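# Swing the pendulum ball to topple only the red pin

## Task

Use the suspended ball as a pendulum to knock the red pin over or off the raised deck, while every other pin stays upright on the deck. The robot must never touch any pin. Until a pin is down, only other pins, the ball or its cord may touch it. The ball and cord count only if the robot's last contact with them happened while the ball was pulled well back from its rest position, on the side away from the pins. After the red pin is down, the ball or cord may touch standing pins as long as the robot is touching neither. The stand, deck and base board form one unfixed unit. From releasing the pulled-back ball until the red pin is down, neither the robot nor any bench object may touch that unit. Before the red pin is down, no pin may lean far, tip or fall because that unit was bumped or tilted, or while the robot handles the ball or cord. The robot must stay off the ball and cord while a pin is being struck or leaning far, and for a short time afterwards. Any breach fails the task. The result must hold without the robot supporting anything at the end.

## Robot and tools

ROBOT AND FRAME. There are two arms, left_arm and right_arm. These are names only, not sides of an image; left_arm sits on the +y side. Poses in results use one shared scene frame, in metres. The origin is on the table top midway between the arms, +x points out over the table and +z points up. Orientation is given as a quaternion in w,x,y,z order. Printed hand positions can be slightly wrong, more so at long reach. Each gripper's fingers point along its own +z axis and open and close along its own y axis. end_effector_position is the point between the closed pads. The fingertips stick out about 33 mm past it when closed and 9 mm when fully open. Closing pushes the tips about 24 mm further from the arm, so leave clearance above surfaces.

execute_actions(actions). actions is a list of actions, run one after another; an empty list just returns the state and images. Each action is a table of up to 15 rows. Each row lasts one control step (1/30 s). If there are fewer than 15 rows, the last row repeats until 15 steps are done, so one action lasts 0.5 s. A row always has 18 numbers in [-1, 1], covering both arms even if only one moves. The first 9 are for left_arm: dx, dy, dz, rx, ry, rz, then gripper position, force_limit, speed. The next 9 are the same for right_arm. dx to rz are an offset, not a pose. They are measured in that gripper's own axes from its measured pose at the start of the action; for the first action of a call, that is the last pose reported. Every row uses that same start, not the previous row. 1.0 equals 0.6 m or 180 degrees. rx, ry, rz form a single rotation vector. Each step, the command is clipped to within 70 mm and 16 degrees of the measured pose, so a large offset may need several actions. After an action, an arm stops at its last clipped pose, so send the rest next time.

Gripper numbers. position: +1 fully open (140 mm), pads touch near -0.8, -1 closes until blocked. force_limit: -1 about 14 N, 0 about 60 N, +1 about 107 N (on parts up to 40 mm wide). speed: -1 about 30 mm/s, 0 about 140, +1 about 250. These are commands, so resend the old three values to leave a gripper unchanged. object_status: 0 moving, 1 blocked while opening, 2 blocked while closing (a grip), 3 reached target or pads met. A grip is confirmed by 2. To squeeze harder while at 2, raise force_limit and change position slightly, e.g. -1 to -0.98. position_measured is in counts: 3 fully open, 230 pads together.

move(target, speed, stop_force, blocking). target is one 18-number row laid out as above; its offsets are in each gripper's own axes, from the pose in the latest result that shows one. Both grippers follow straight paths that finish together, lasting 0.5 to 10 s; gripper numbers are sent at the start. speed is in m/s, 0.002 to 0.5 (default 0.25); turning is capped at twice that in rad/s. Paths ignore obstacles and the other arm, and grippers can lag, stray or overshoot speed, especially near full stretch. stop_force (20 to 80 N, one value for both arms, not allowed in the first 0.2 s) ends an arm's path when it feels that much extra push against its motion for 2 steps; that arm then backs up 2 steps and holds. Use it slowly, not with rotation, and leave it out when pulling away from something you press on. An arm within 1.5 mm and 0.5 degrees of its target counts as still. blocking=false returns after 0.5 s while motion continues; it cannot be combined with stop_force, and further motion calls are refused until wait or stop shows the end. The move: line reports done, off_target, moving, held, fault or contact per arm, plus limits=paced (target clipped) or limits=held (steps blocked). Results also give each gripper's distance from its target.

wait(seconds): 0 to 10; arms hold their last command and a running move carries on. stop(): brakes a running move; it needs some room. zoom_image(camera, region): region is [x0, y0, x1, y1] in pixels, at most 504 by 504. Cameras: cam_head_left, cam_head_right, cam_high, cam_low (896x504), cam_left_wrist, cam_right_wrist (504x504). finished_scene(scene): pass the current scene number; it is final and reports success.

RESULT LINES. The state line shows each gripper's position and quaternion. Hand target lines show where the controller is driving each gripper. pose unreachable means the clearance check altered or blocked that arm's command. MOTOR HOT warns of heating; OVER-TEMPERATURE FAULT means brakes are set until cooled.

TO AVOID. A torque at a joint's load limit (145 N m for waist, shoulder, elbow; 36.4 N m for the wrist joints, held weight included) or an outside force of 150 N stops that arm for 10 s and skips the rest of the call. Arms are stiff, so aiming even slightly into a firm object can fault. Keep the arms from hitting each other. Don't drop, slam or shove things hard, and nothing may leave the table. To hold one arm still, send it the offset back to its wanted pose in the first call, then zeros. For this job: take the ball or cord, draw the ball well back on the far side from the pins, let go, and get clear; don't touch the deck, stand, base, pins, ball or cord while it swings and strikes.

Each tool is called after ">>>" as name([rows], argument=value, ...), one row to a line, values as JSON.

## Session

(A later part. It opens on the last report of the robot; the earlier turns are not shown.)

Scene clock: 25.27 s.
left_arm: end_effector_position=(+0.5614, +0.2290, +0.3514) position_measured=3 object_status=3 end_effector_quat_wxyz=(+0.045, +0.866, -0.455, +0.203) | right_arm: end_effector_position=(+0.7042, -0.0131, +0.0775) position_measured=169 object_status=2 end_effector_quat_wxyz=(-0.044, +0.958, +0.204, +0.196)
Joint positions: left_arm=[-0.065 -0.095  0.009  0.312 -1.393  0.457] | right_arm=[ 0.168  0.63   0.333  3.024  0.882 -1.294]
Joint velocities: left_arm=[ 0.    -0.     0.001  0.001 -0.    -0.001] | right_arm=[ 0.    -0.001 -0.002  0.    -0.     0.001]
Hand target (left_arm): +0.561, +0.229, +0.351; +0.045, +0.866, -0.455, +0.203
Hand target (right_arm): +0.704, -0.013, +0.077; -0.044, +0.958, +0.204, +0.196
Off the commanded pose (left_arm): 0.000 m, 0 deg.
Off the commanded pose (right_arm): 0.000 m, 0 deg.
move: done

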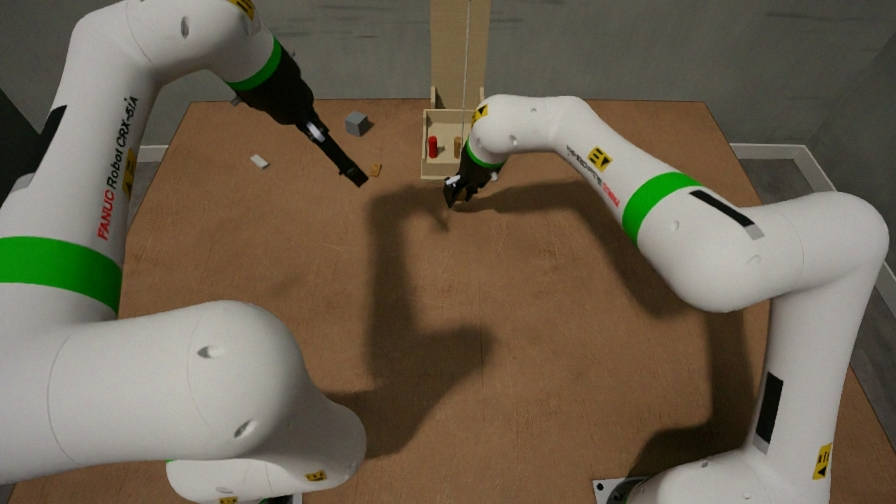

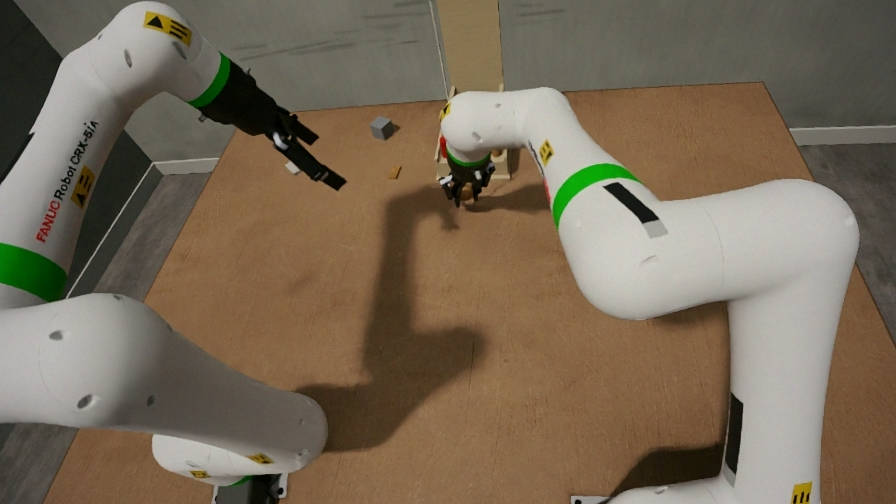

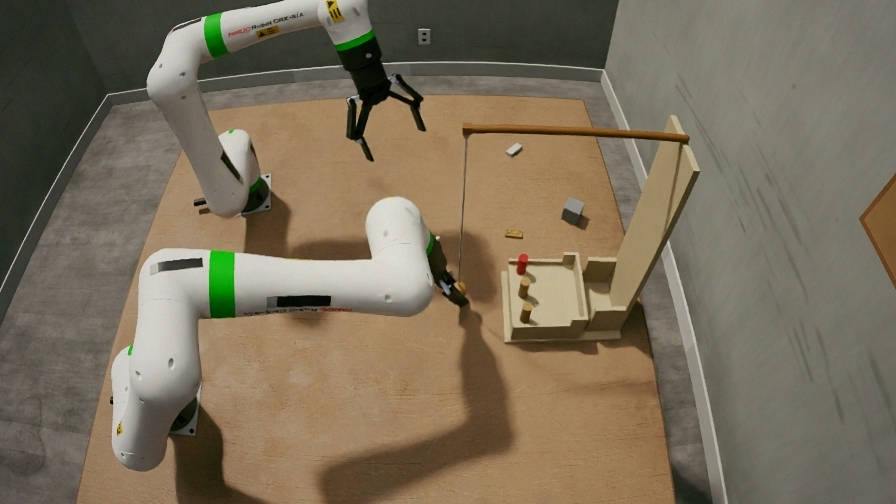

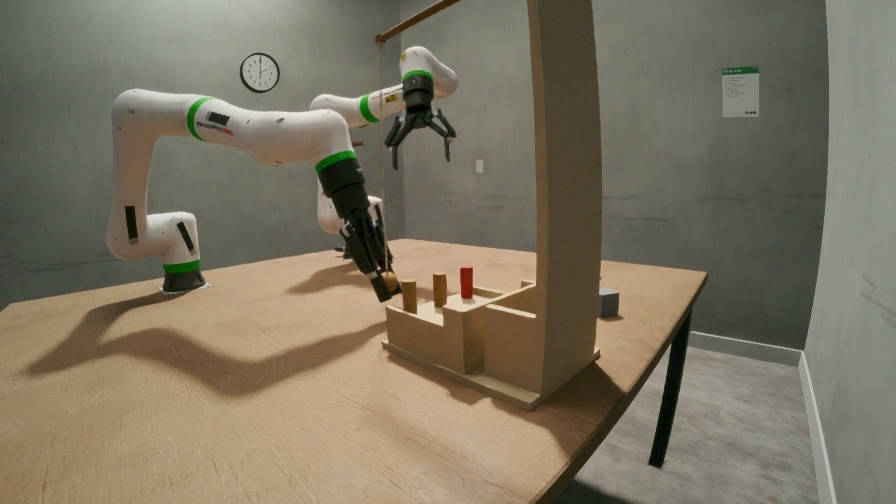

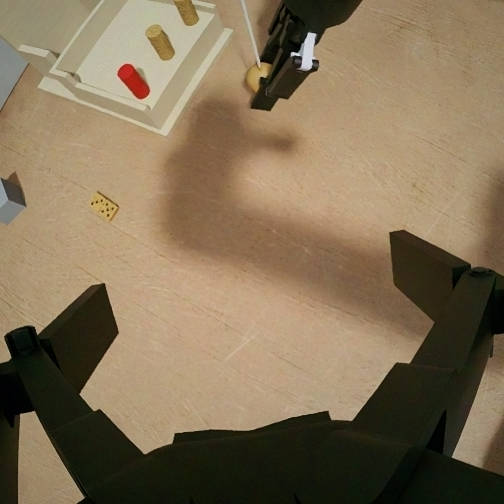

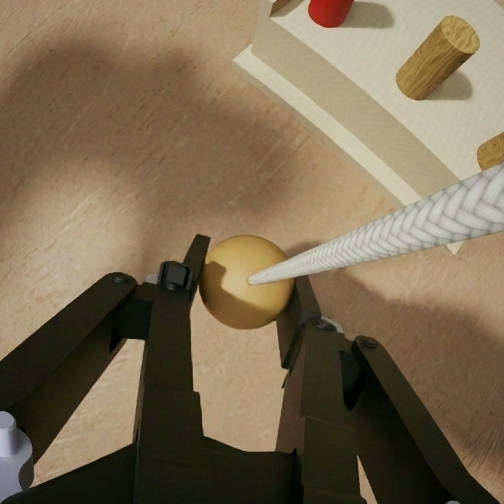

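>>> move(target=[0,0,0,0,0,0,1,0,0, -0.203,0,-0.117,0,0,0,-1,-0.5,0], speed=0.1)

>>> move(target=[0,0,0,0,0,0,1,0,0, -0.18,0,-0.173,0,0,0,-1,-0.5,0], speed=0.1)

Scene clock: 31.97 s.
left_arm: end_effector_position=(+0.5614, +0.2290, +0.3514) position_measured=3 object_status=3 end_effector_quat_wxyz=(+0.045, +0.866, -0.455, +0.203) | right_arm: end_effector_position=(+0.5770, -0.0703, +0.0944) position_measured=169 object_status=2 end_effector_quat_wxyz=(-0.044, +0.958, +0.204, +0.196)
Joint positions: left_arm=[-0.065 -0.095  0.009  0.312 -1.393  0.457] | right_arm=[ 0.11   0.281 -0.141  2.979  0.765 -1.197]
Joint velocities: left_arm=[ 0.    -0.    -0.    -0.    -0.    -0.001] | right_arm=[-0.    -0.001  0.     0.001 -0.    -0.   ]
Hand target (left_arm): +0.561, +0.229, +0.351; +0.045, +0.866, -0.455, +0.203
Hand target (right_arm): +0.577, -0.070, +0.094; -0.044, +0.958, +0.204, +0.196
Off the commanded pose (left_arm): 0.000 m, 0 deg.
Off the commanded pose (right_arm): 0.000 m, 0 deg.
move: done

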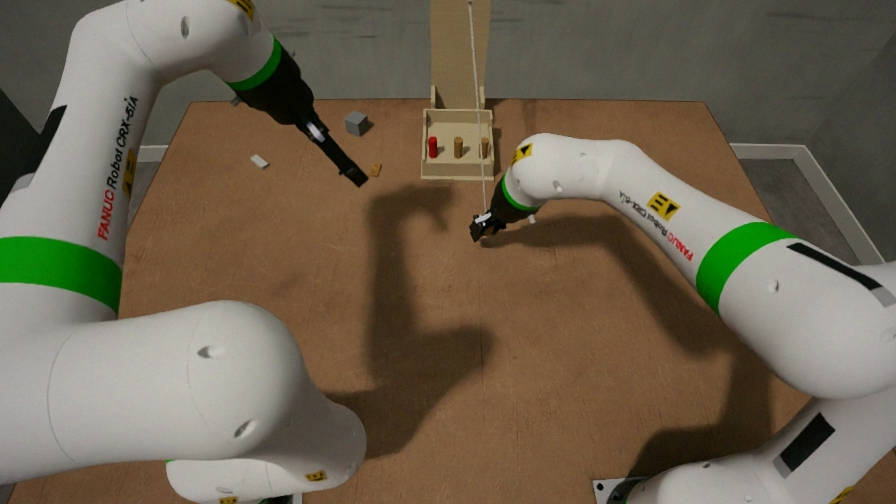

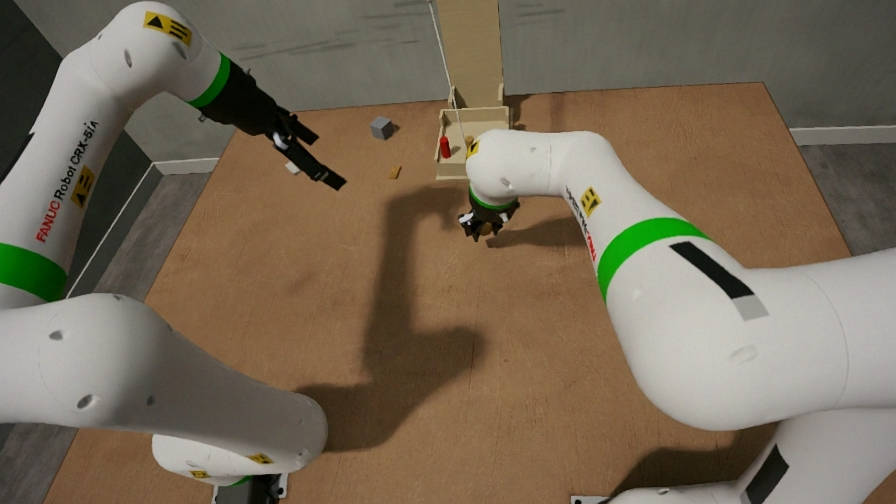

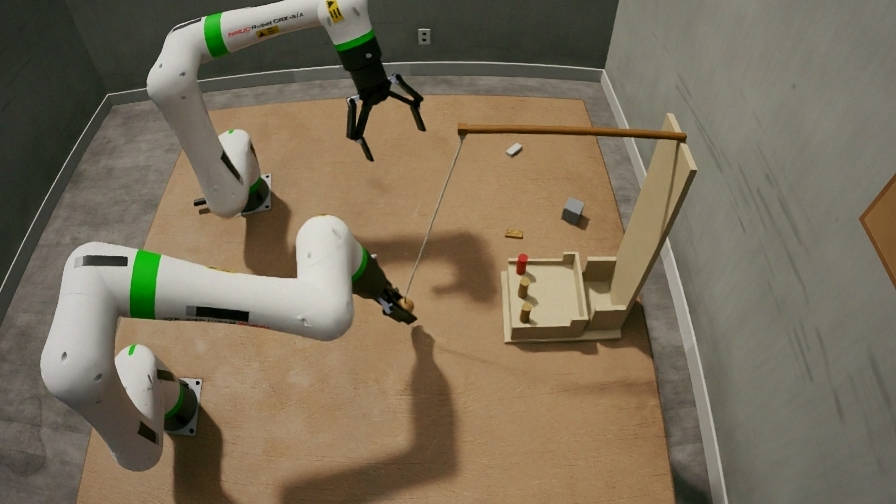

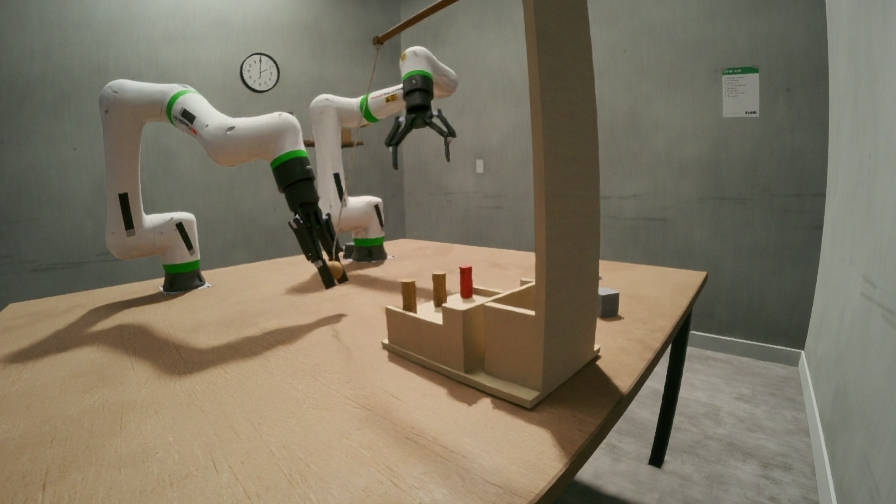

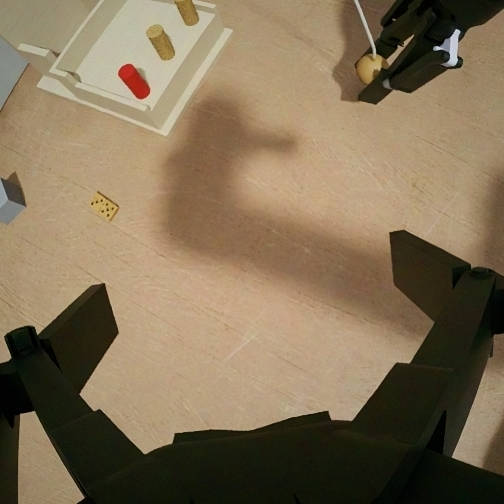

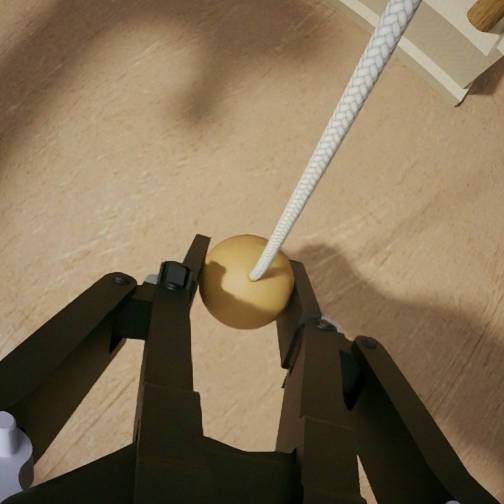

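Scene clock: 33.80 s.
left_arm: end_effector_position=(+0.5614, +0.2290, +0.3514) position_measured=3 object_status=3 end_effector_quat_wxyz=(+0.045, +0.866, -0.455, +0.203) | right_arm: end_effector_position=(+0.4493, -0.1280, +0.1476) position_measured=169 object_status=2 end_effector_quat_wxyz=(-0.044, +0.958, +0.204, +0.196)
Joint positions: left_arm=[-0.065 -0.095  0.009  0.312 -1.393  0.457] | right_arm=[ 0.008 -0.112 -0.446  2.944  0.868 -1.091]
Joint velocities: left_arm=[-0.     0.    -0.    -0.002  0.001 -0.   ] | right_arm=[-0.    -0.002 -0.002  0.     0.     0.001]
Hand target (left_arm): +0.561, +0.229, +0.351; +0.045, +0.866, -0.455, +0.203
Hand target (right_arm): +0.449, -0.128, +0.148; -0.044, +0.958, +0.204, +0.196
Off the commanded pose (left_arm): 0.000 m, 0 deg.
Off the commanded pose (right_arm): 0.001 m, 0 deg.
move: done

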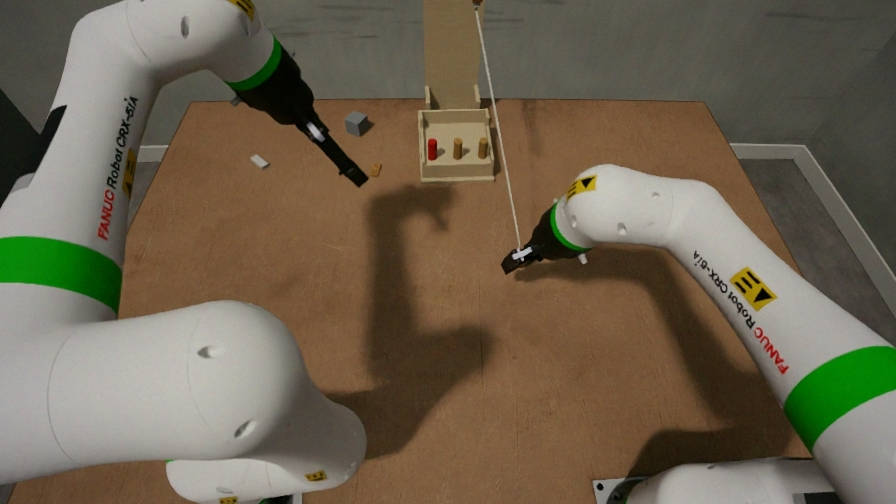

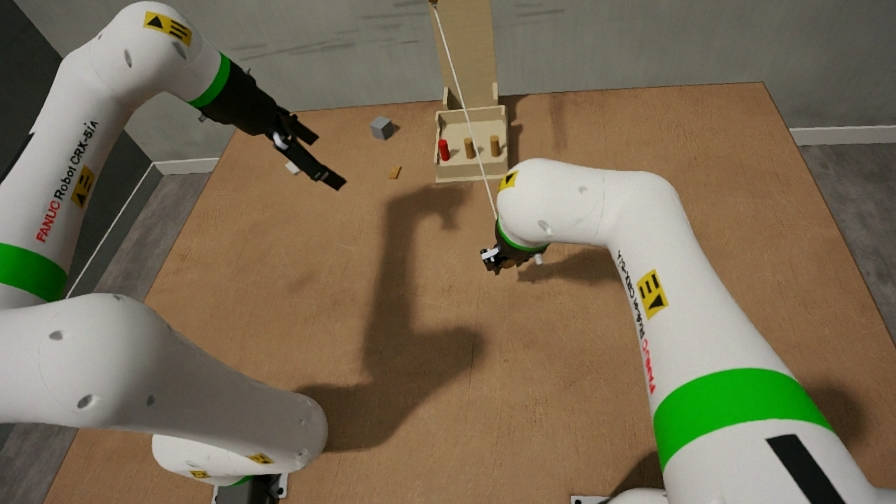

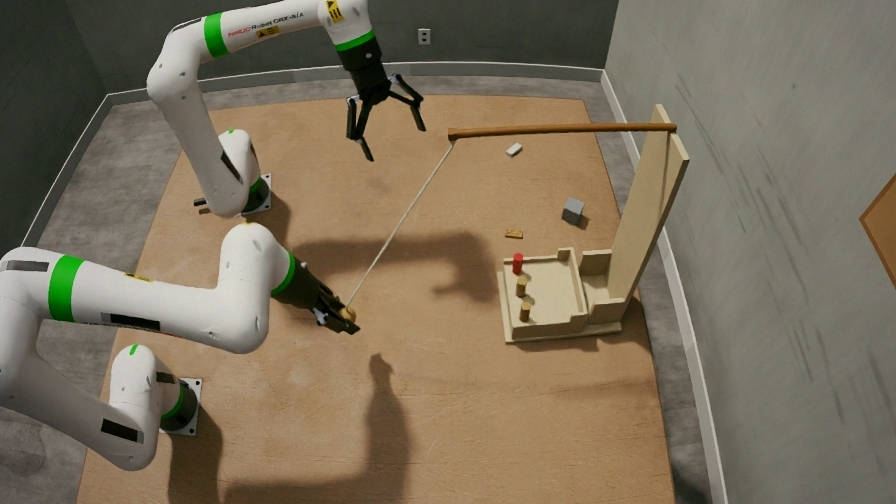

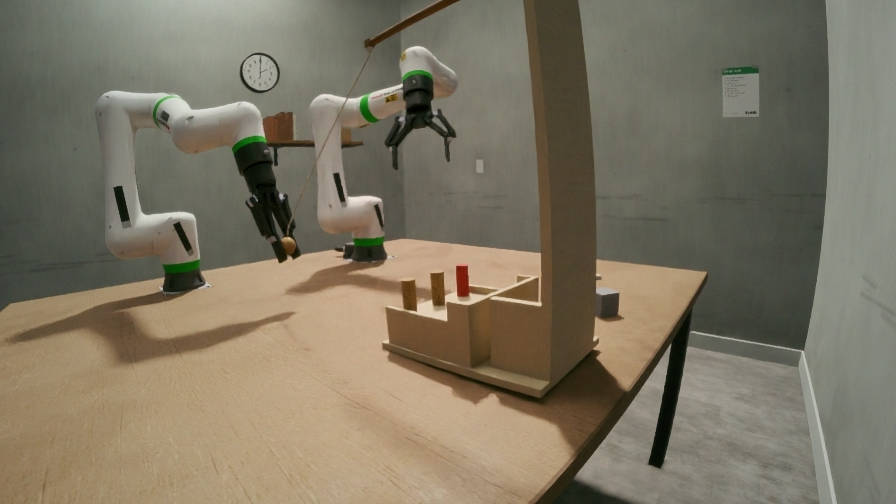

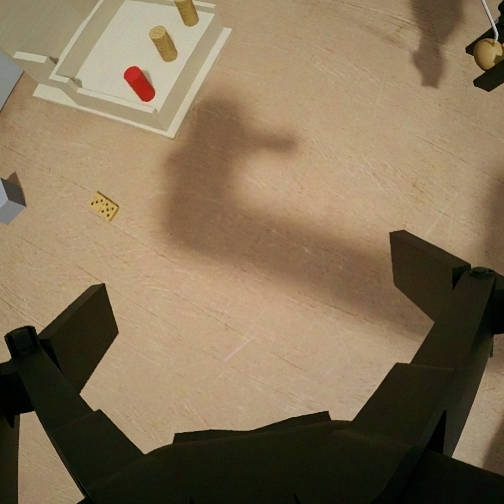

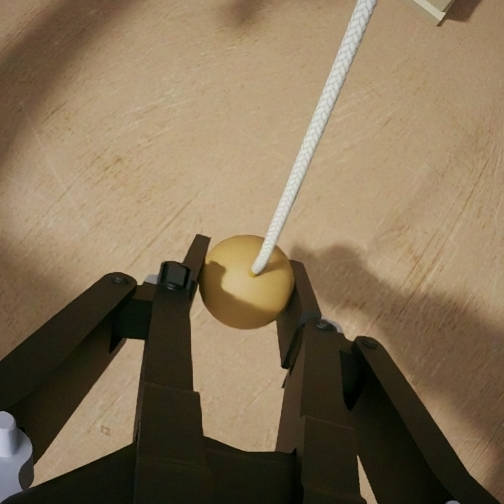

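>>> move(target=[0,0,0,0,0,0,1,0,0, 0.02,0,-0.046,0,0,0,-1,-0.5,0], speed=0.015)

Scene clock: 38.27 s.
left_arm: end_effector_position=(+0.5614, +0.2290, +0.3514) position_measured=3 object_status=3 end_effector_quat_wxyz=(+0.045, +0.866, -0.455, +0.203) | right_arm: end_effector_position=(+0.4495, -0.1281, +0.1777) position_measured=169 object_status=2 end_effector_quat_wxyz=(-0.044, +0.958, +0.204, +0.196)
Joint positions: left_arm=[-0.065 -0.095  0.009  0.312 -1.393  0.457] | right_arm=[ 0.007 -0.13  -0.387  2.955  0.944 -1.108]
Joint velocities: left_arm=[-0.    -0.     0.     0.     0.001  0.   ] | right_arm=[-0.    -0.001 -0.    -0.002  0.    -0.001]
Hand target (left_arm): +0.561, +0.229, +0.351; +0.045, +0.866, -0.455, +0.203
Hand target (right_arm): +0.449, -0.128, +0.178; -0.044, +0.958, +0.204, +0.196
Off the commanded pose (left_arm): 0.000 m, 0 deg.
Off the commanded pose (right_arm): 0.000 m, 0 deg.
move: done

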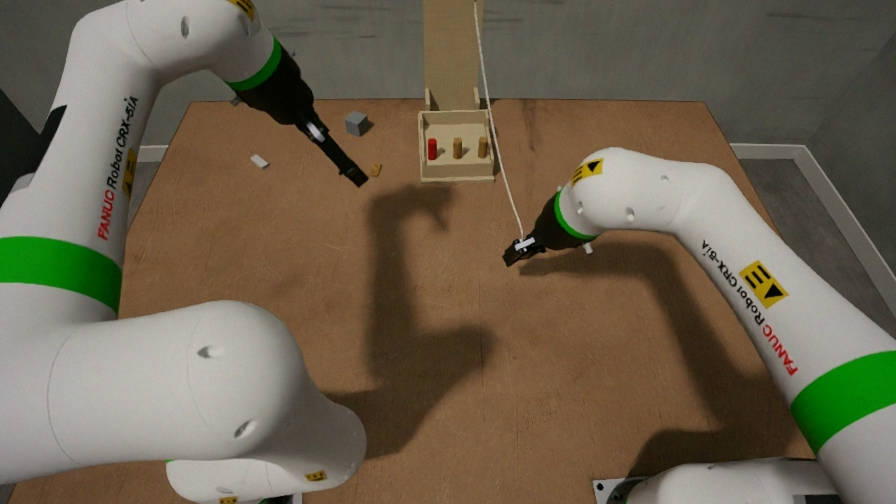

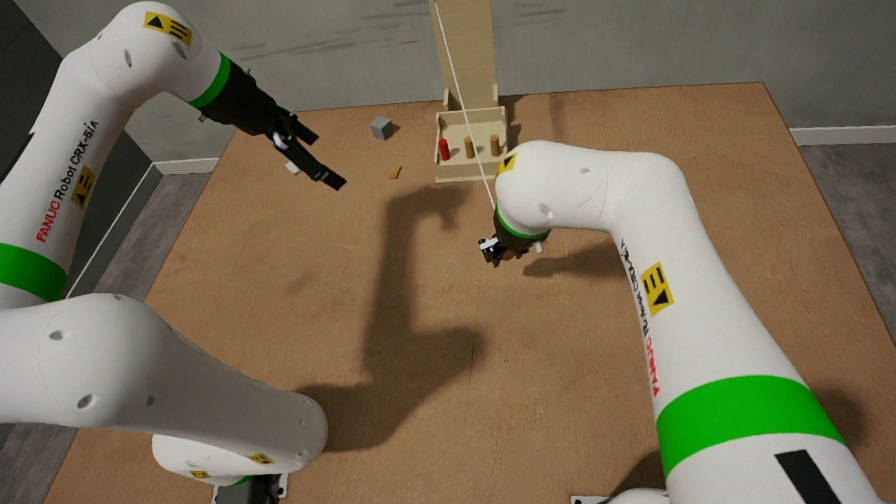

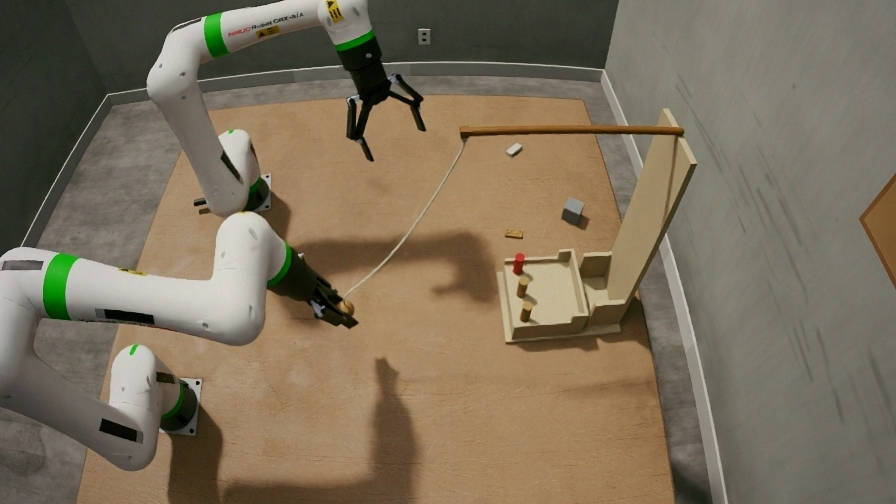

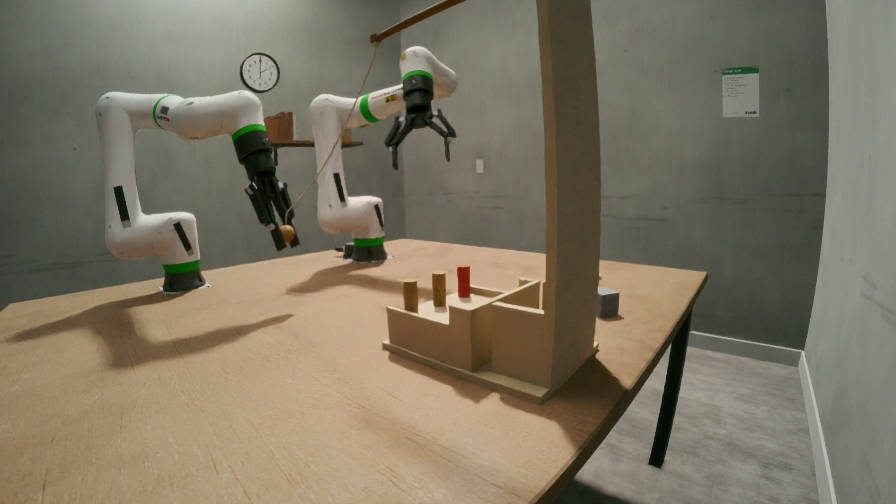

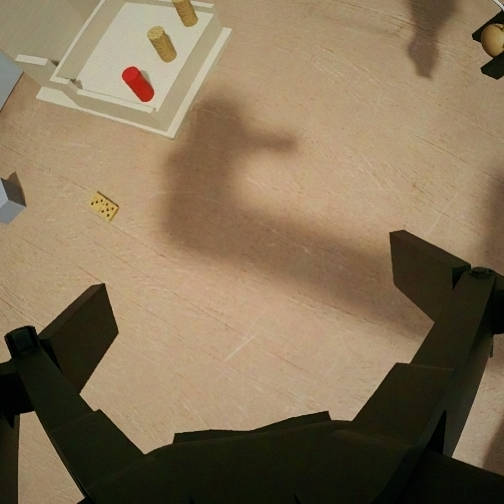

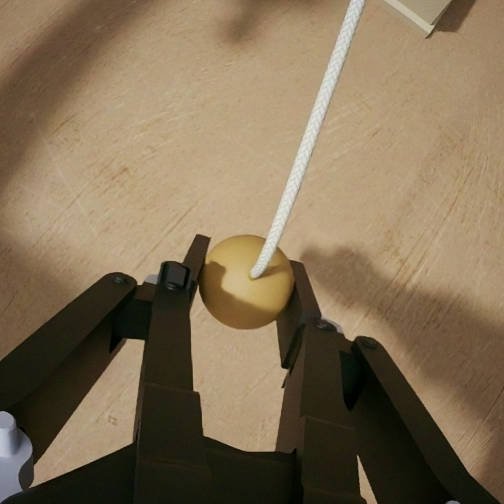

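>>> move(target=[0,0,0,0,0,0,1,0,0, -0.015,0.04,-0.007,0,0,0,-1,-0.5,0], speed=0.03)

>>> execute_actions([
  [[0,0,0,0,0,0,1,0,0,0,0,0,0,0,0,1,0,1]],
  [[0,0,0,0,0,0,1,0,0,-0.08,0,-0.1,0,0,0,1,0,1]],
  [[0,0,0,0,0,0,1,0,0,0,0,-0.05,0,0,0,1,0,1]],
])

>>> wait(seconds=8)

Scene clock: 43.10 s.
left_arm: end_effector_position=(+0.5614, +0.2290, +0.3514) position_measured=3 object_status=3 end_effector_quat_wxyz=(+0.045, +0.866, -0.455, +0.203) | right_arm: end_effector_position=(+0.4502, -0.1542, +0.1779) position_measured=169 object_status=2 end_effector_quat_wxyz=(-0.044, +0.958, +0.204, +0.196)
Joint positions: left_arm=[-0.065 -0.095  0.009  0.312 -1.393  0.457] | right_arm=[-0.062 -0.151 -0.414  2.925  0.953 -1.027]
Joint velocities: left_arm=[0.    0.    0.    0.    0.001 0.   ] | right_arm=[-0.    -0.001 -0.     0.     0.     0.001]
Hand target (left_arm): +0.561, +0.229, +0.351; +0.045, +0.866, -0.455, +0.203
Hand target (right_arm): +0.450, -0.154, +0.178; -0.044, +0.958, +0.204, +0.196
Off the commanded pose (left_arm): 0.000 m, 0 deg.
Off the commanded pose (right_arm): 0.000 m, 0 deg.
move: done

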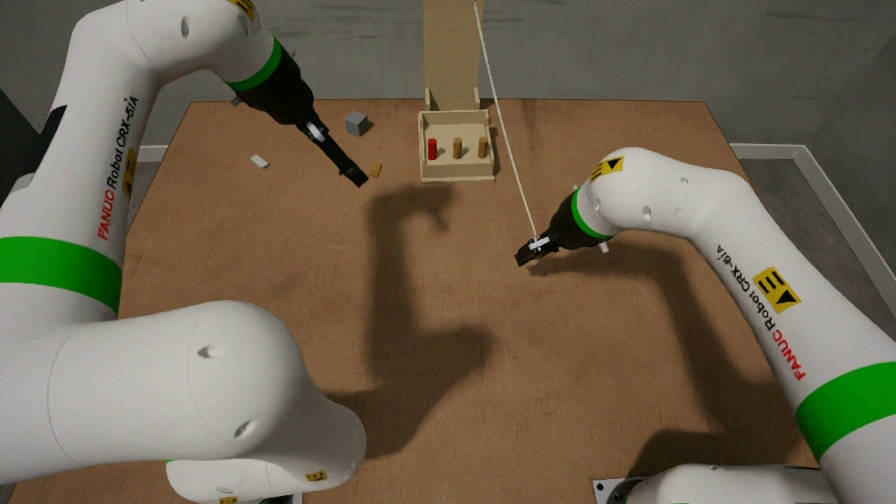

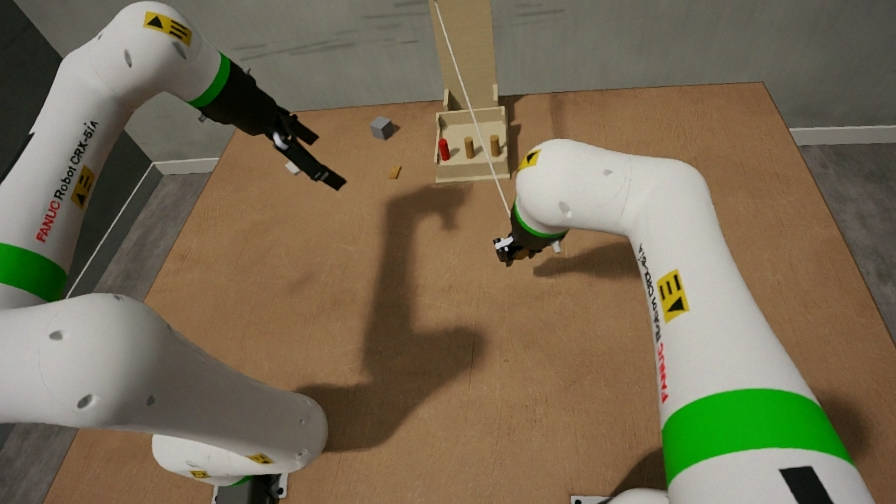

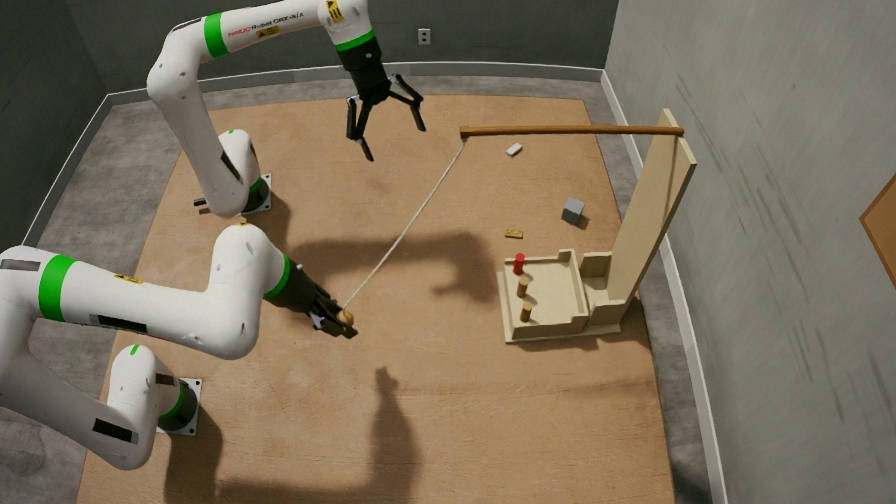

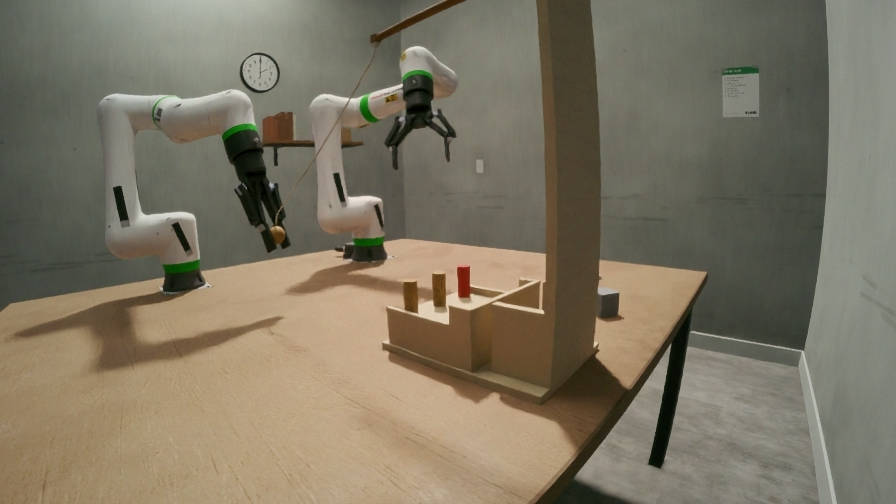

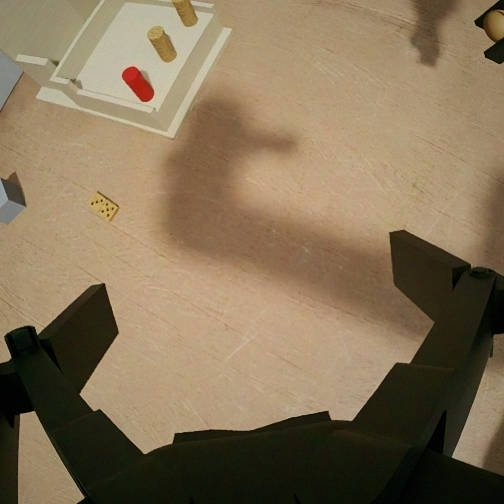

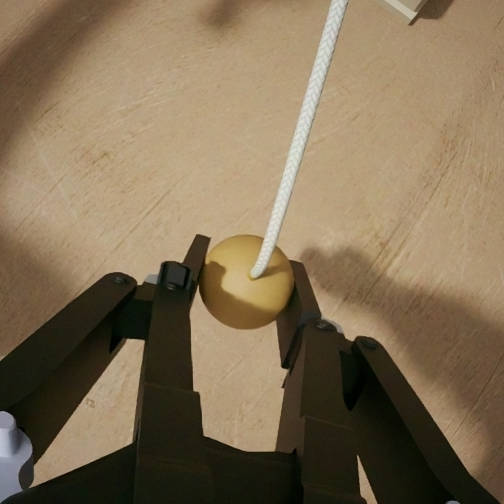

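Scene clock: 44.60 s.
left_arm: end_effector_position=(+0.5614, +0.2290, +0.3514) position_measured=3 object_status=3 end_effector_quat_wxyz=(+0.045, +0.866, -0.455, +0.203) | right_arm: end_effector_position=(+0.3778, -0.1871, +0.2418) position_measured=3 object_status=3 end_effector_quat_wxyz=(-0.044, +0.958, +0.204, +0.196)
Joint positions: left_arm=[-0.065 -0.095  0.009  0.312 -1.393  0.457] | right_arm=[-0.183 -0.387 -0.447  2.905  1.178 -0.946]
Joint velocities: left_arm=[-0.    -0.     0.002 -0.    -0.     0.   ] | right_arm=[ 0.    -0.001  0.    -0.001  0.     0.   ]
Hand target (left_arm): +0.561, +0.229, +0.351; +0.045, +0.866, -0.455, +0.203
Hand target (right_arm): +0.378, -0.187, +0.242; -0.044, +0.958, +0.204, +0.196
Off the commanded pose (left_arm): 0.000 m, 0 deg.
Off the commanded pose (right_arm): 0.000 m, 0 deg.

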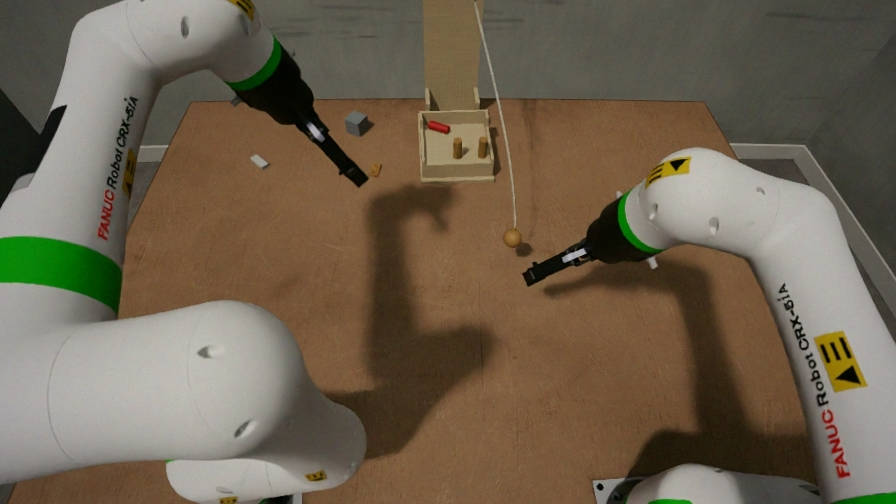

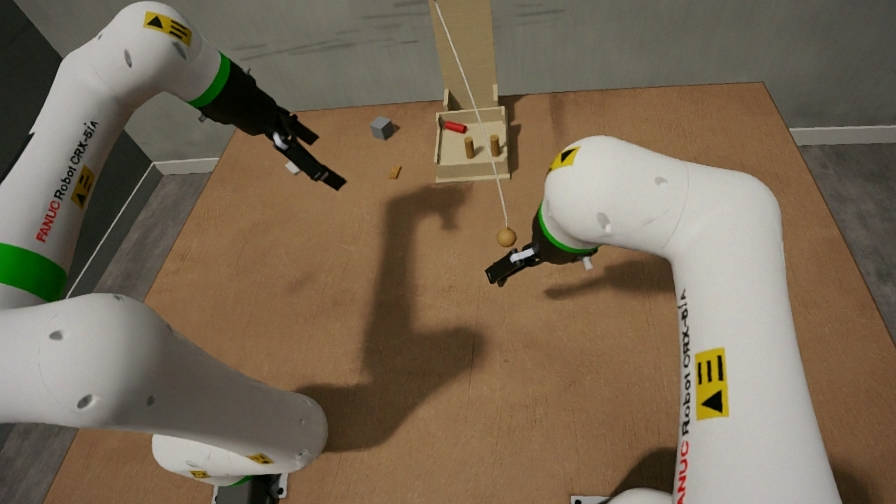

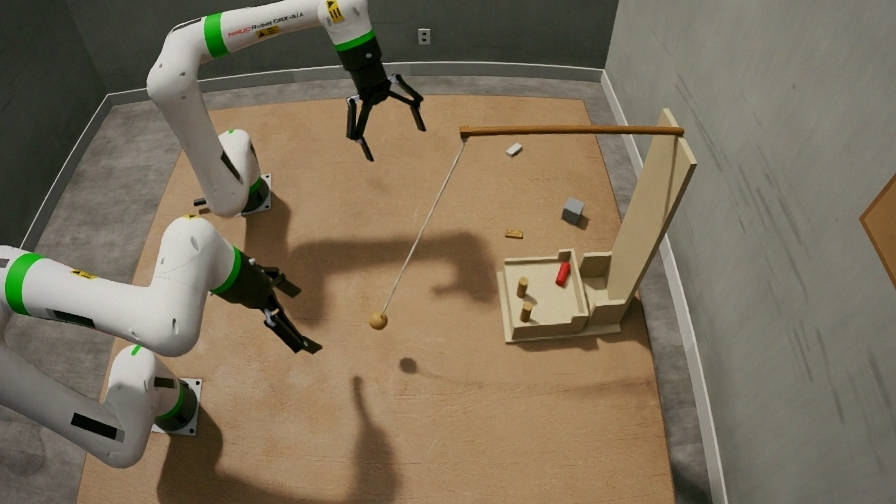

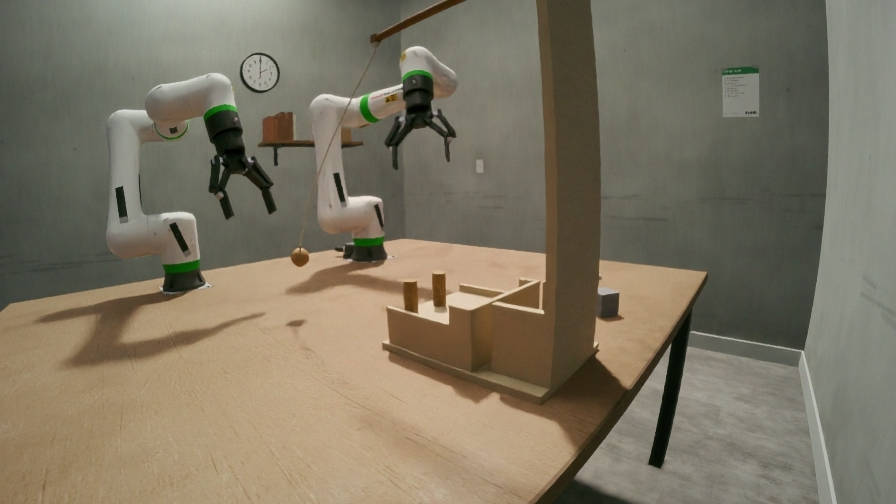

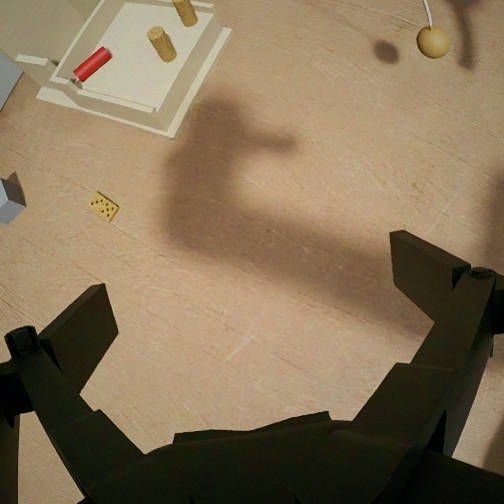

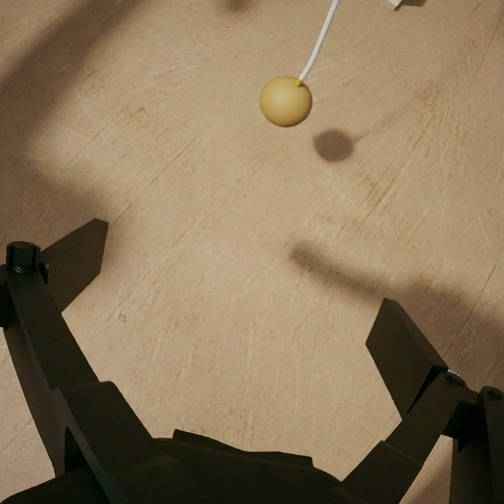

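Scene clock: 52.60 s.
left_arm: end_effector_position=(+0.5614, +0.2290, +0.3514) position_measured=3 object_status=3 end_effector_quat_wxyz=(+0.045, +0.866, -0.455, +0.203) | right_arm: end_effector_position=(+0.3778, -0.1871, +0.2418) position_measured=3 object_status=3 end_effector_quat_wxyz=(-0.044, +0.958, +0.204, +0.196)
Joint positions: left_arm=[-0.065 -0.095  0.009  0.312 -1.393  0.457] | right_arm=[-0.184 -0.387 -0.446  2.905  1.178 -0.946]
Joint velocities: left_arm=[-0. -0. -0. -0.  0. -0.] | right_arm=[-0.    -0.    -0.     0.001  0.     0.   ]
Hand target (left_arm): +0.561, +0.229, +0.351; +0.045, +0.866, -0.455, +0.203
Hand target (right_arm): +0.378, -0.187, +0.242; -0.044, +0.958, +0.204, +0.196
Off the commanded pose (left_arm): 0.000 m, 0 deg.
Off the commanded pose (right_arm): 0.000 m, 0 deg.
wait: 8.00 s; at rest by 0.17 s

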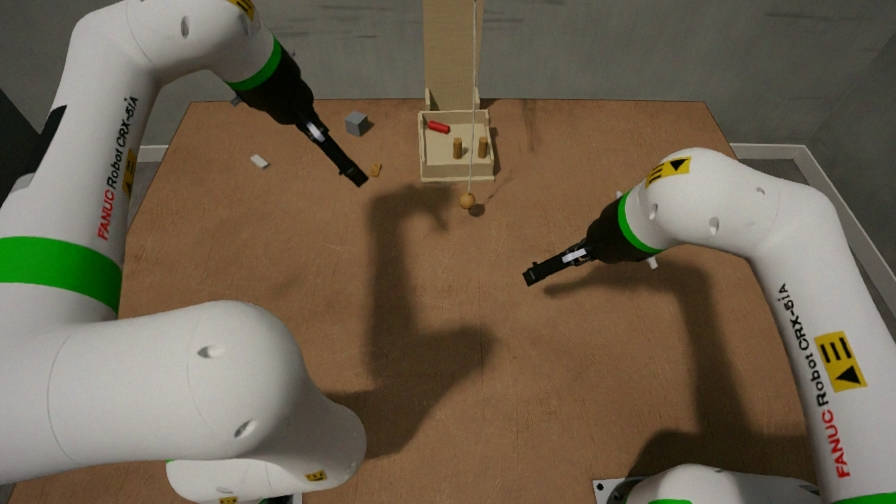

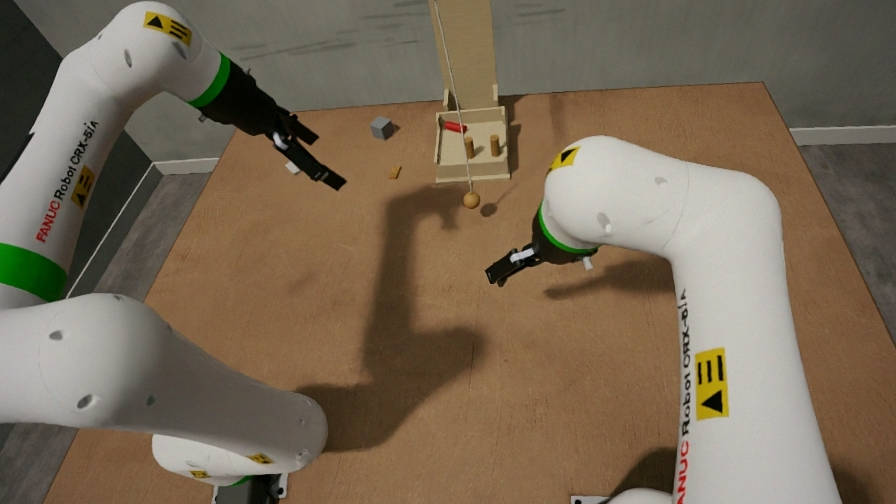

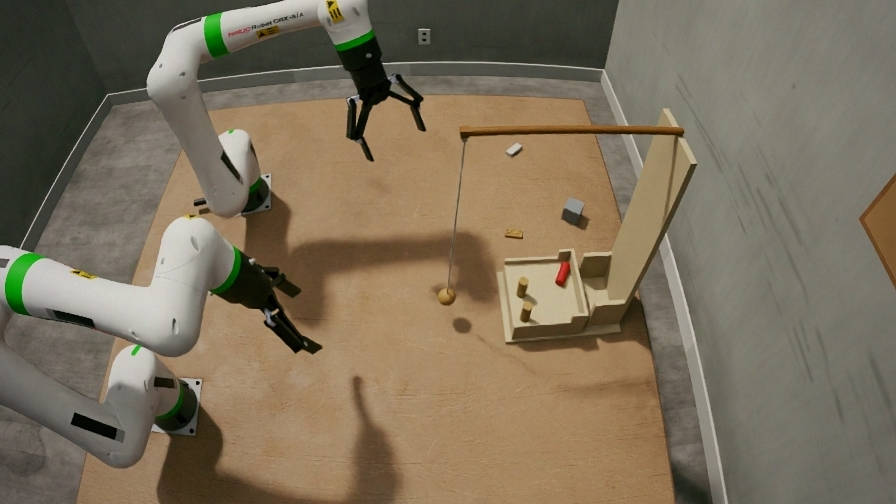

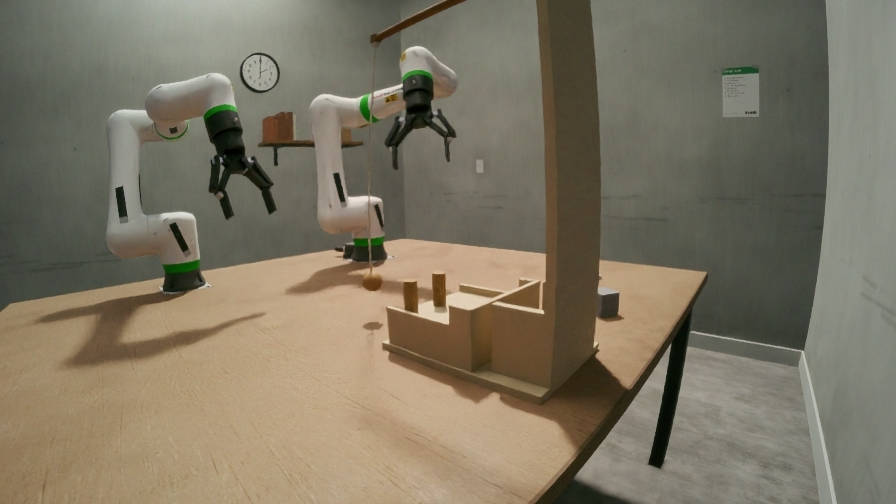

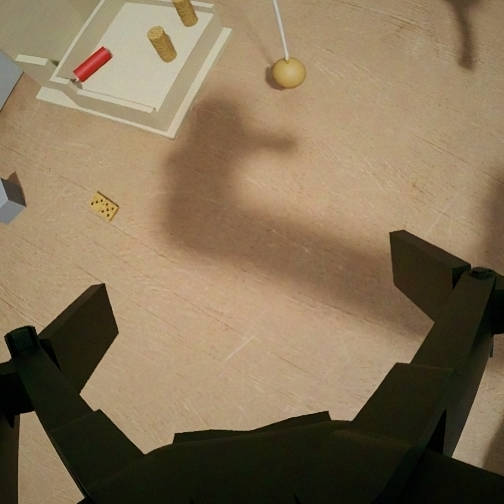

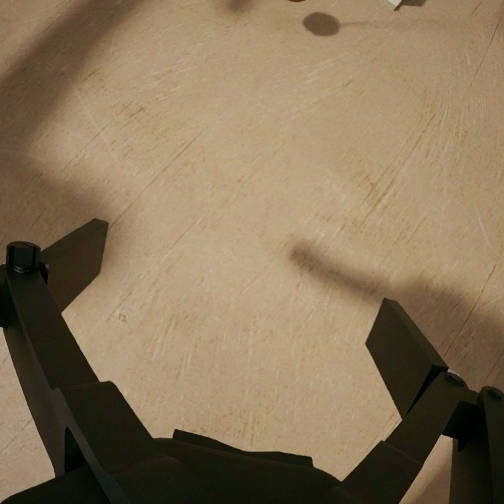

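>>> finished_scene(scene=1)

The scene is finished: the task was done.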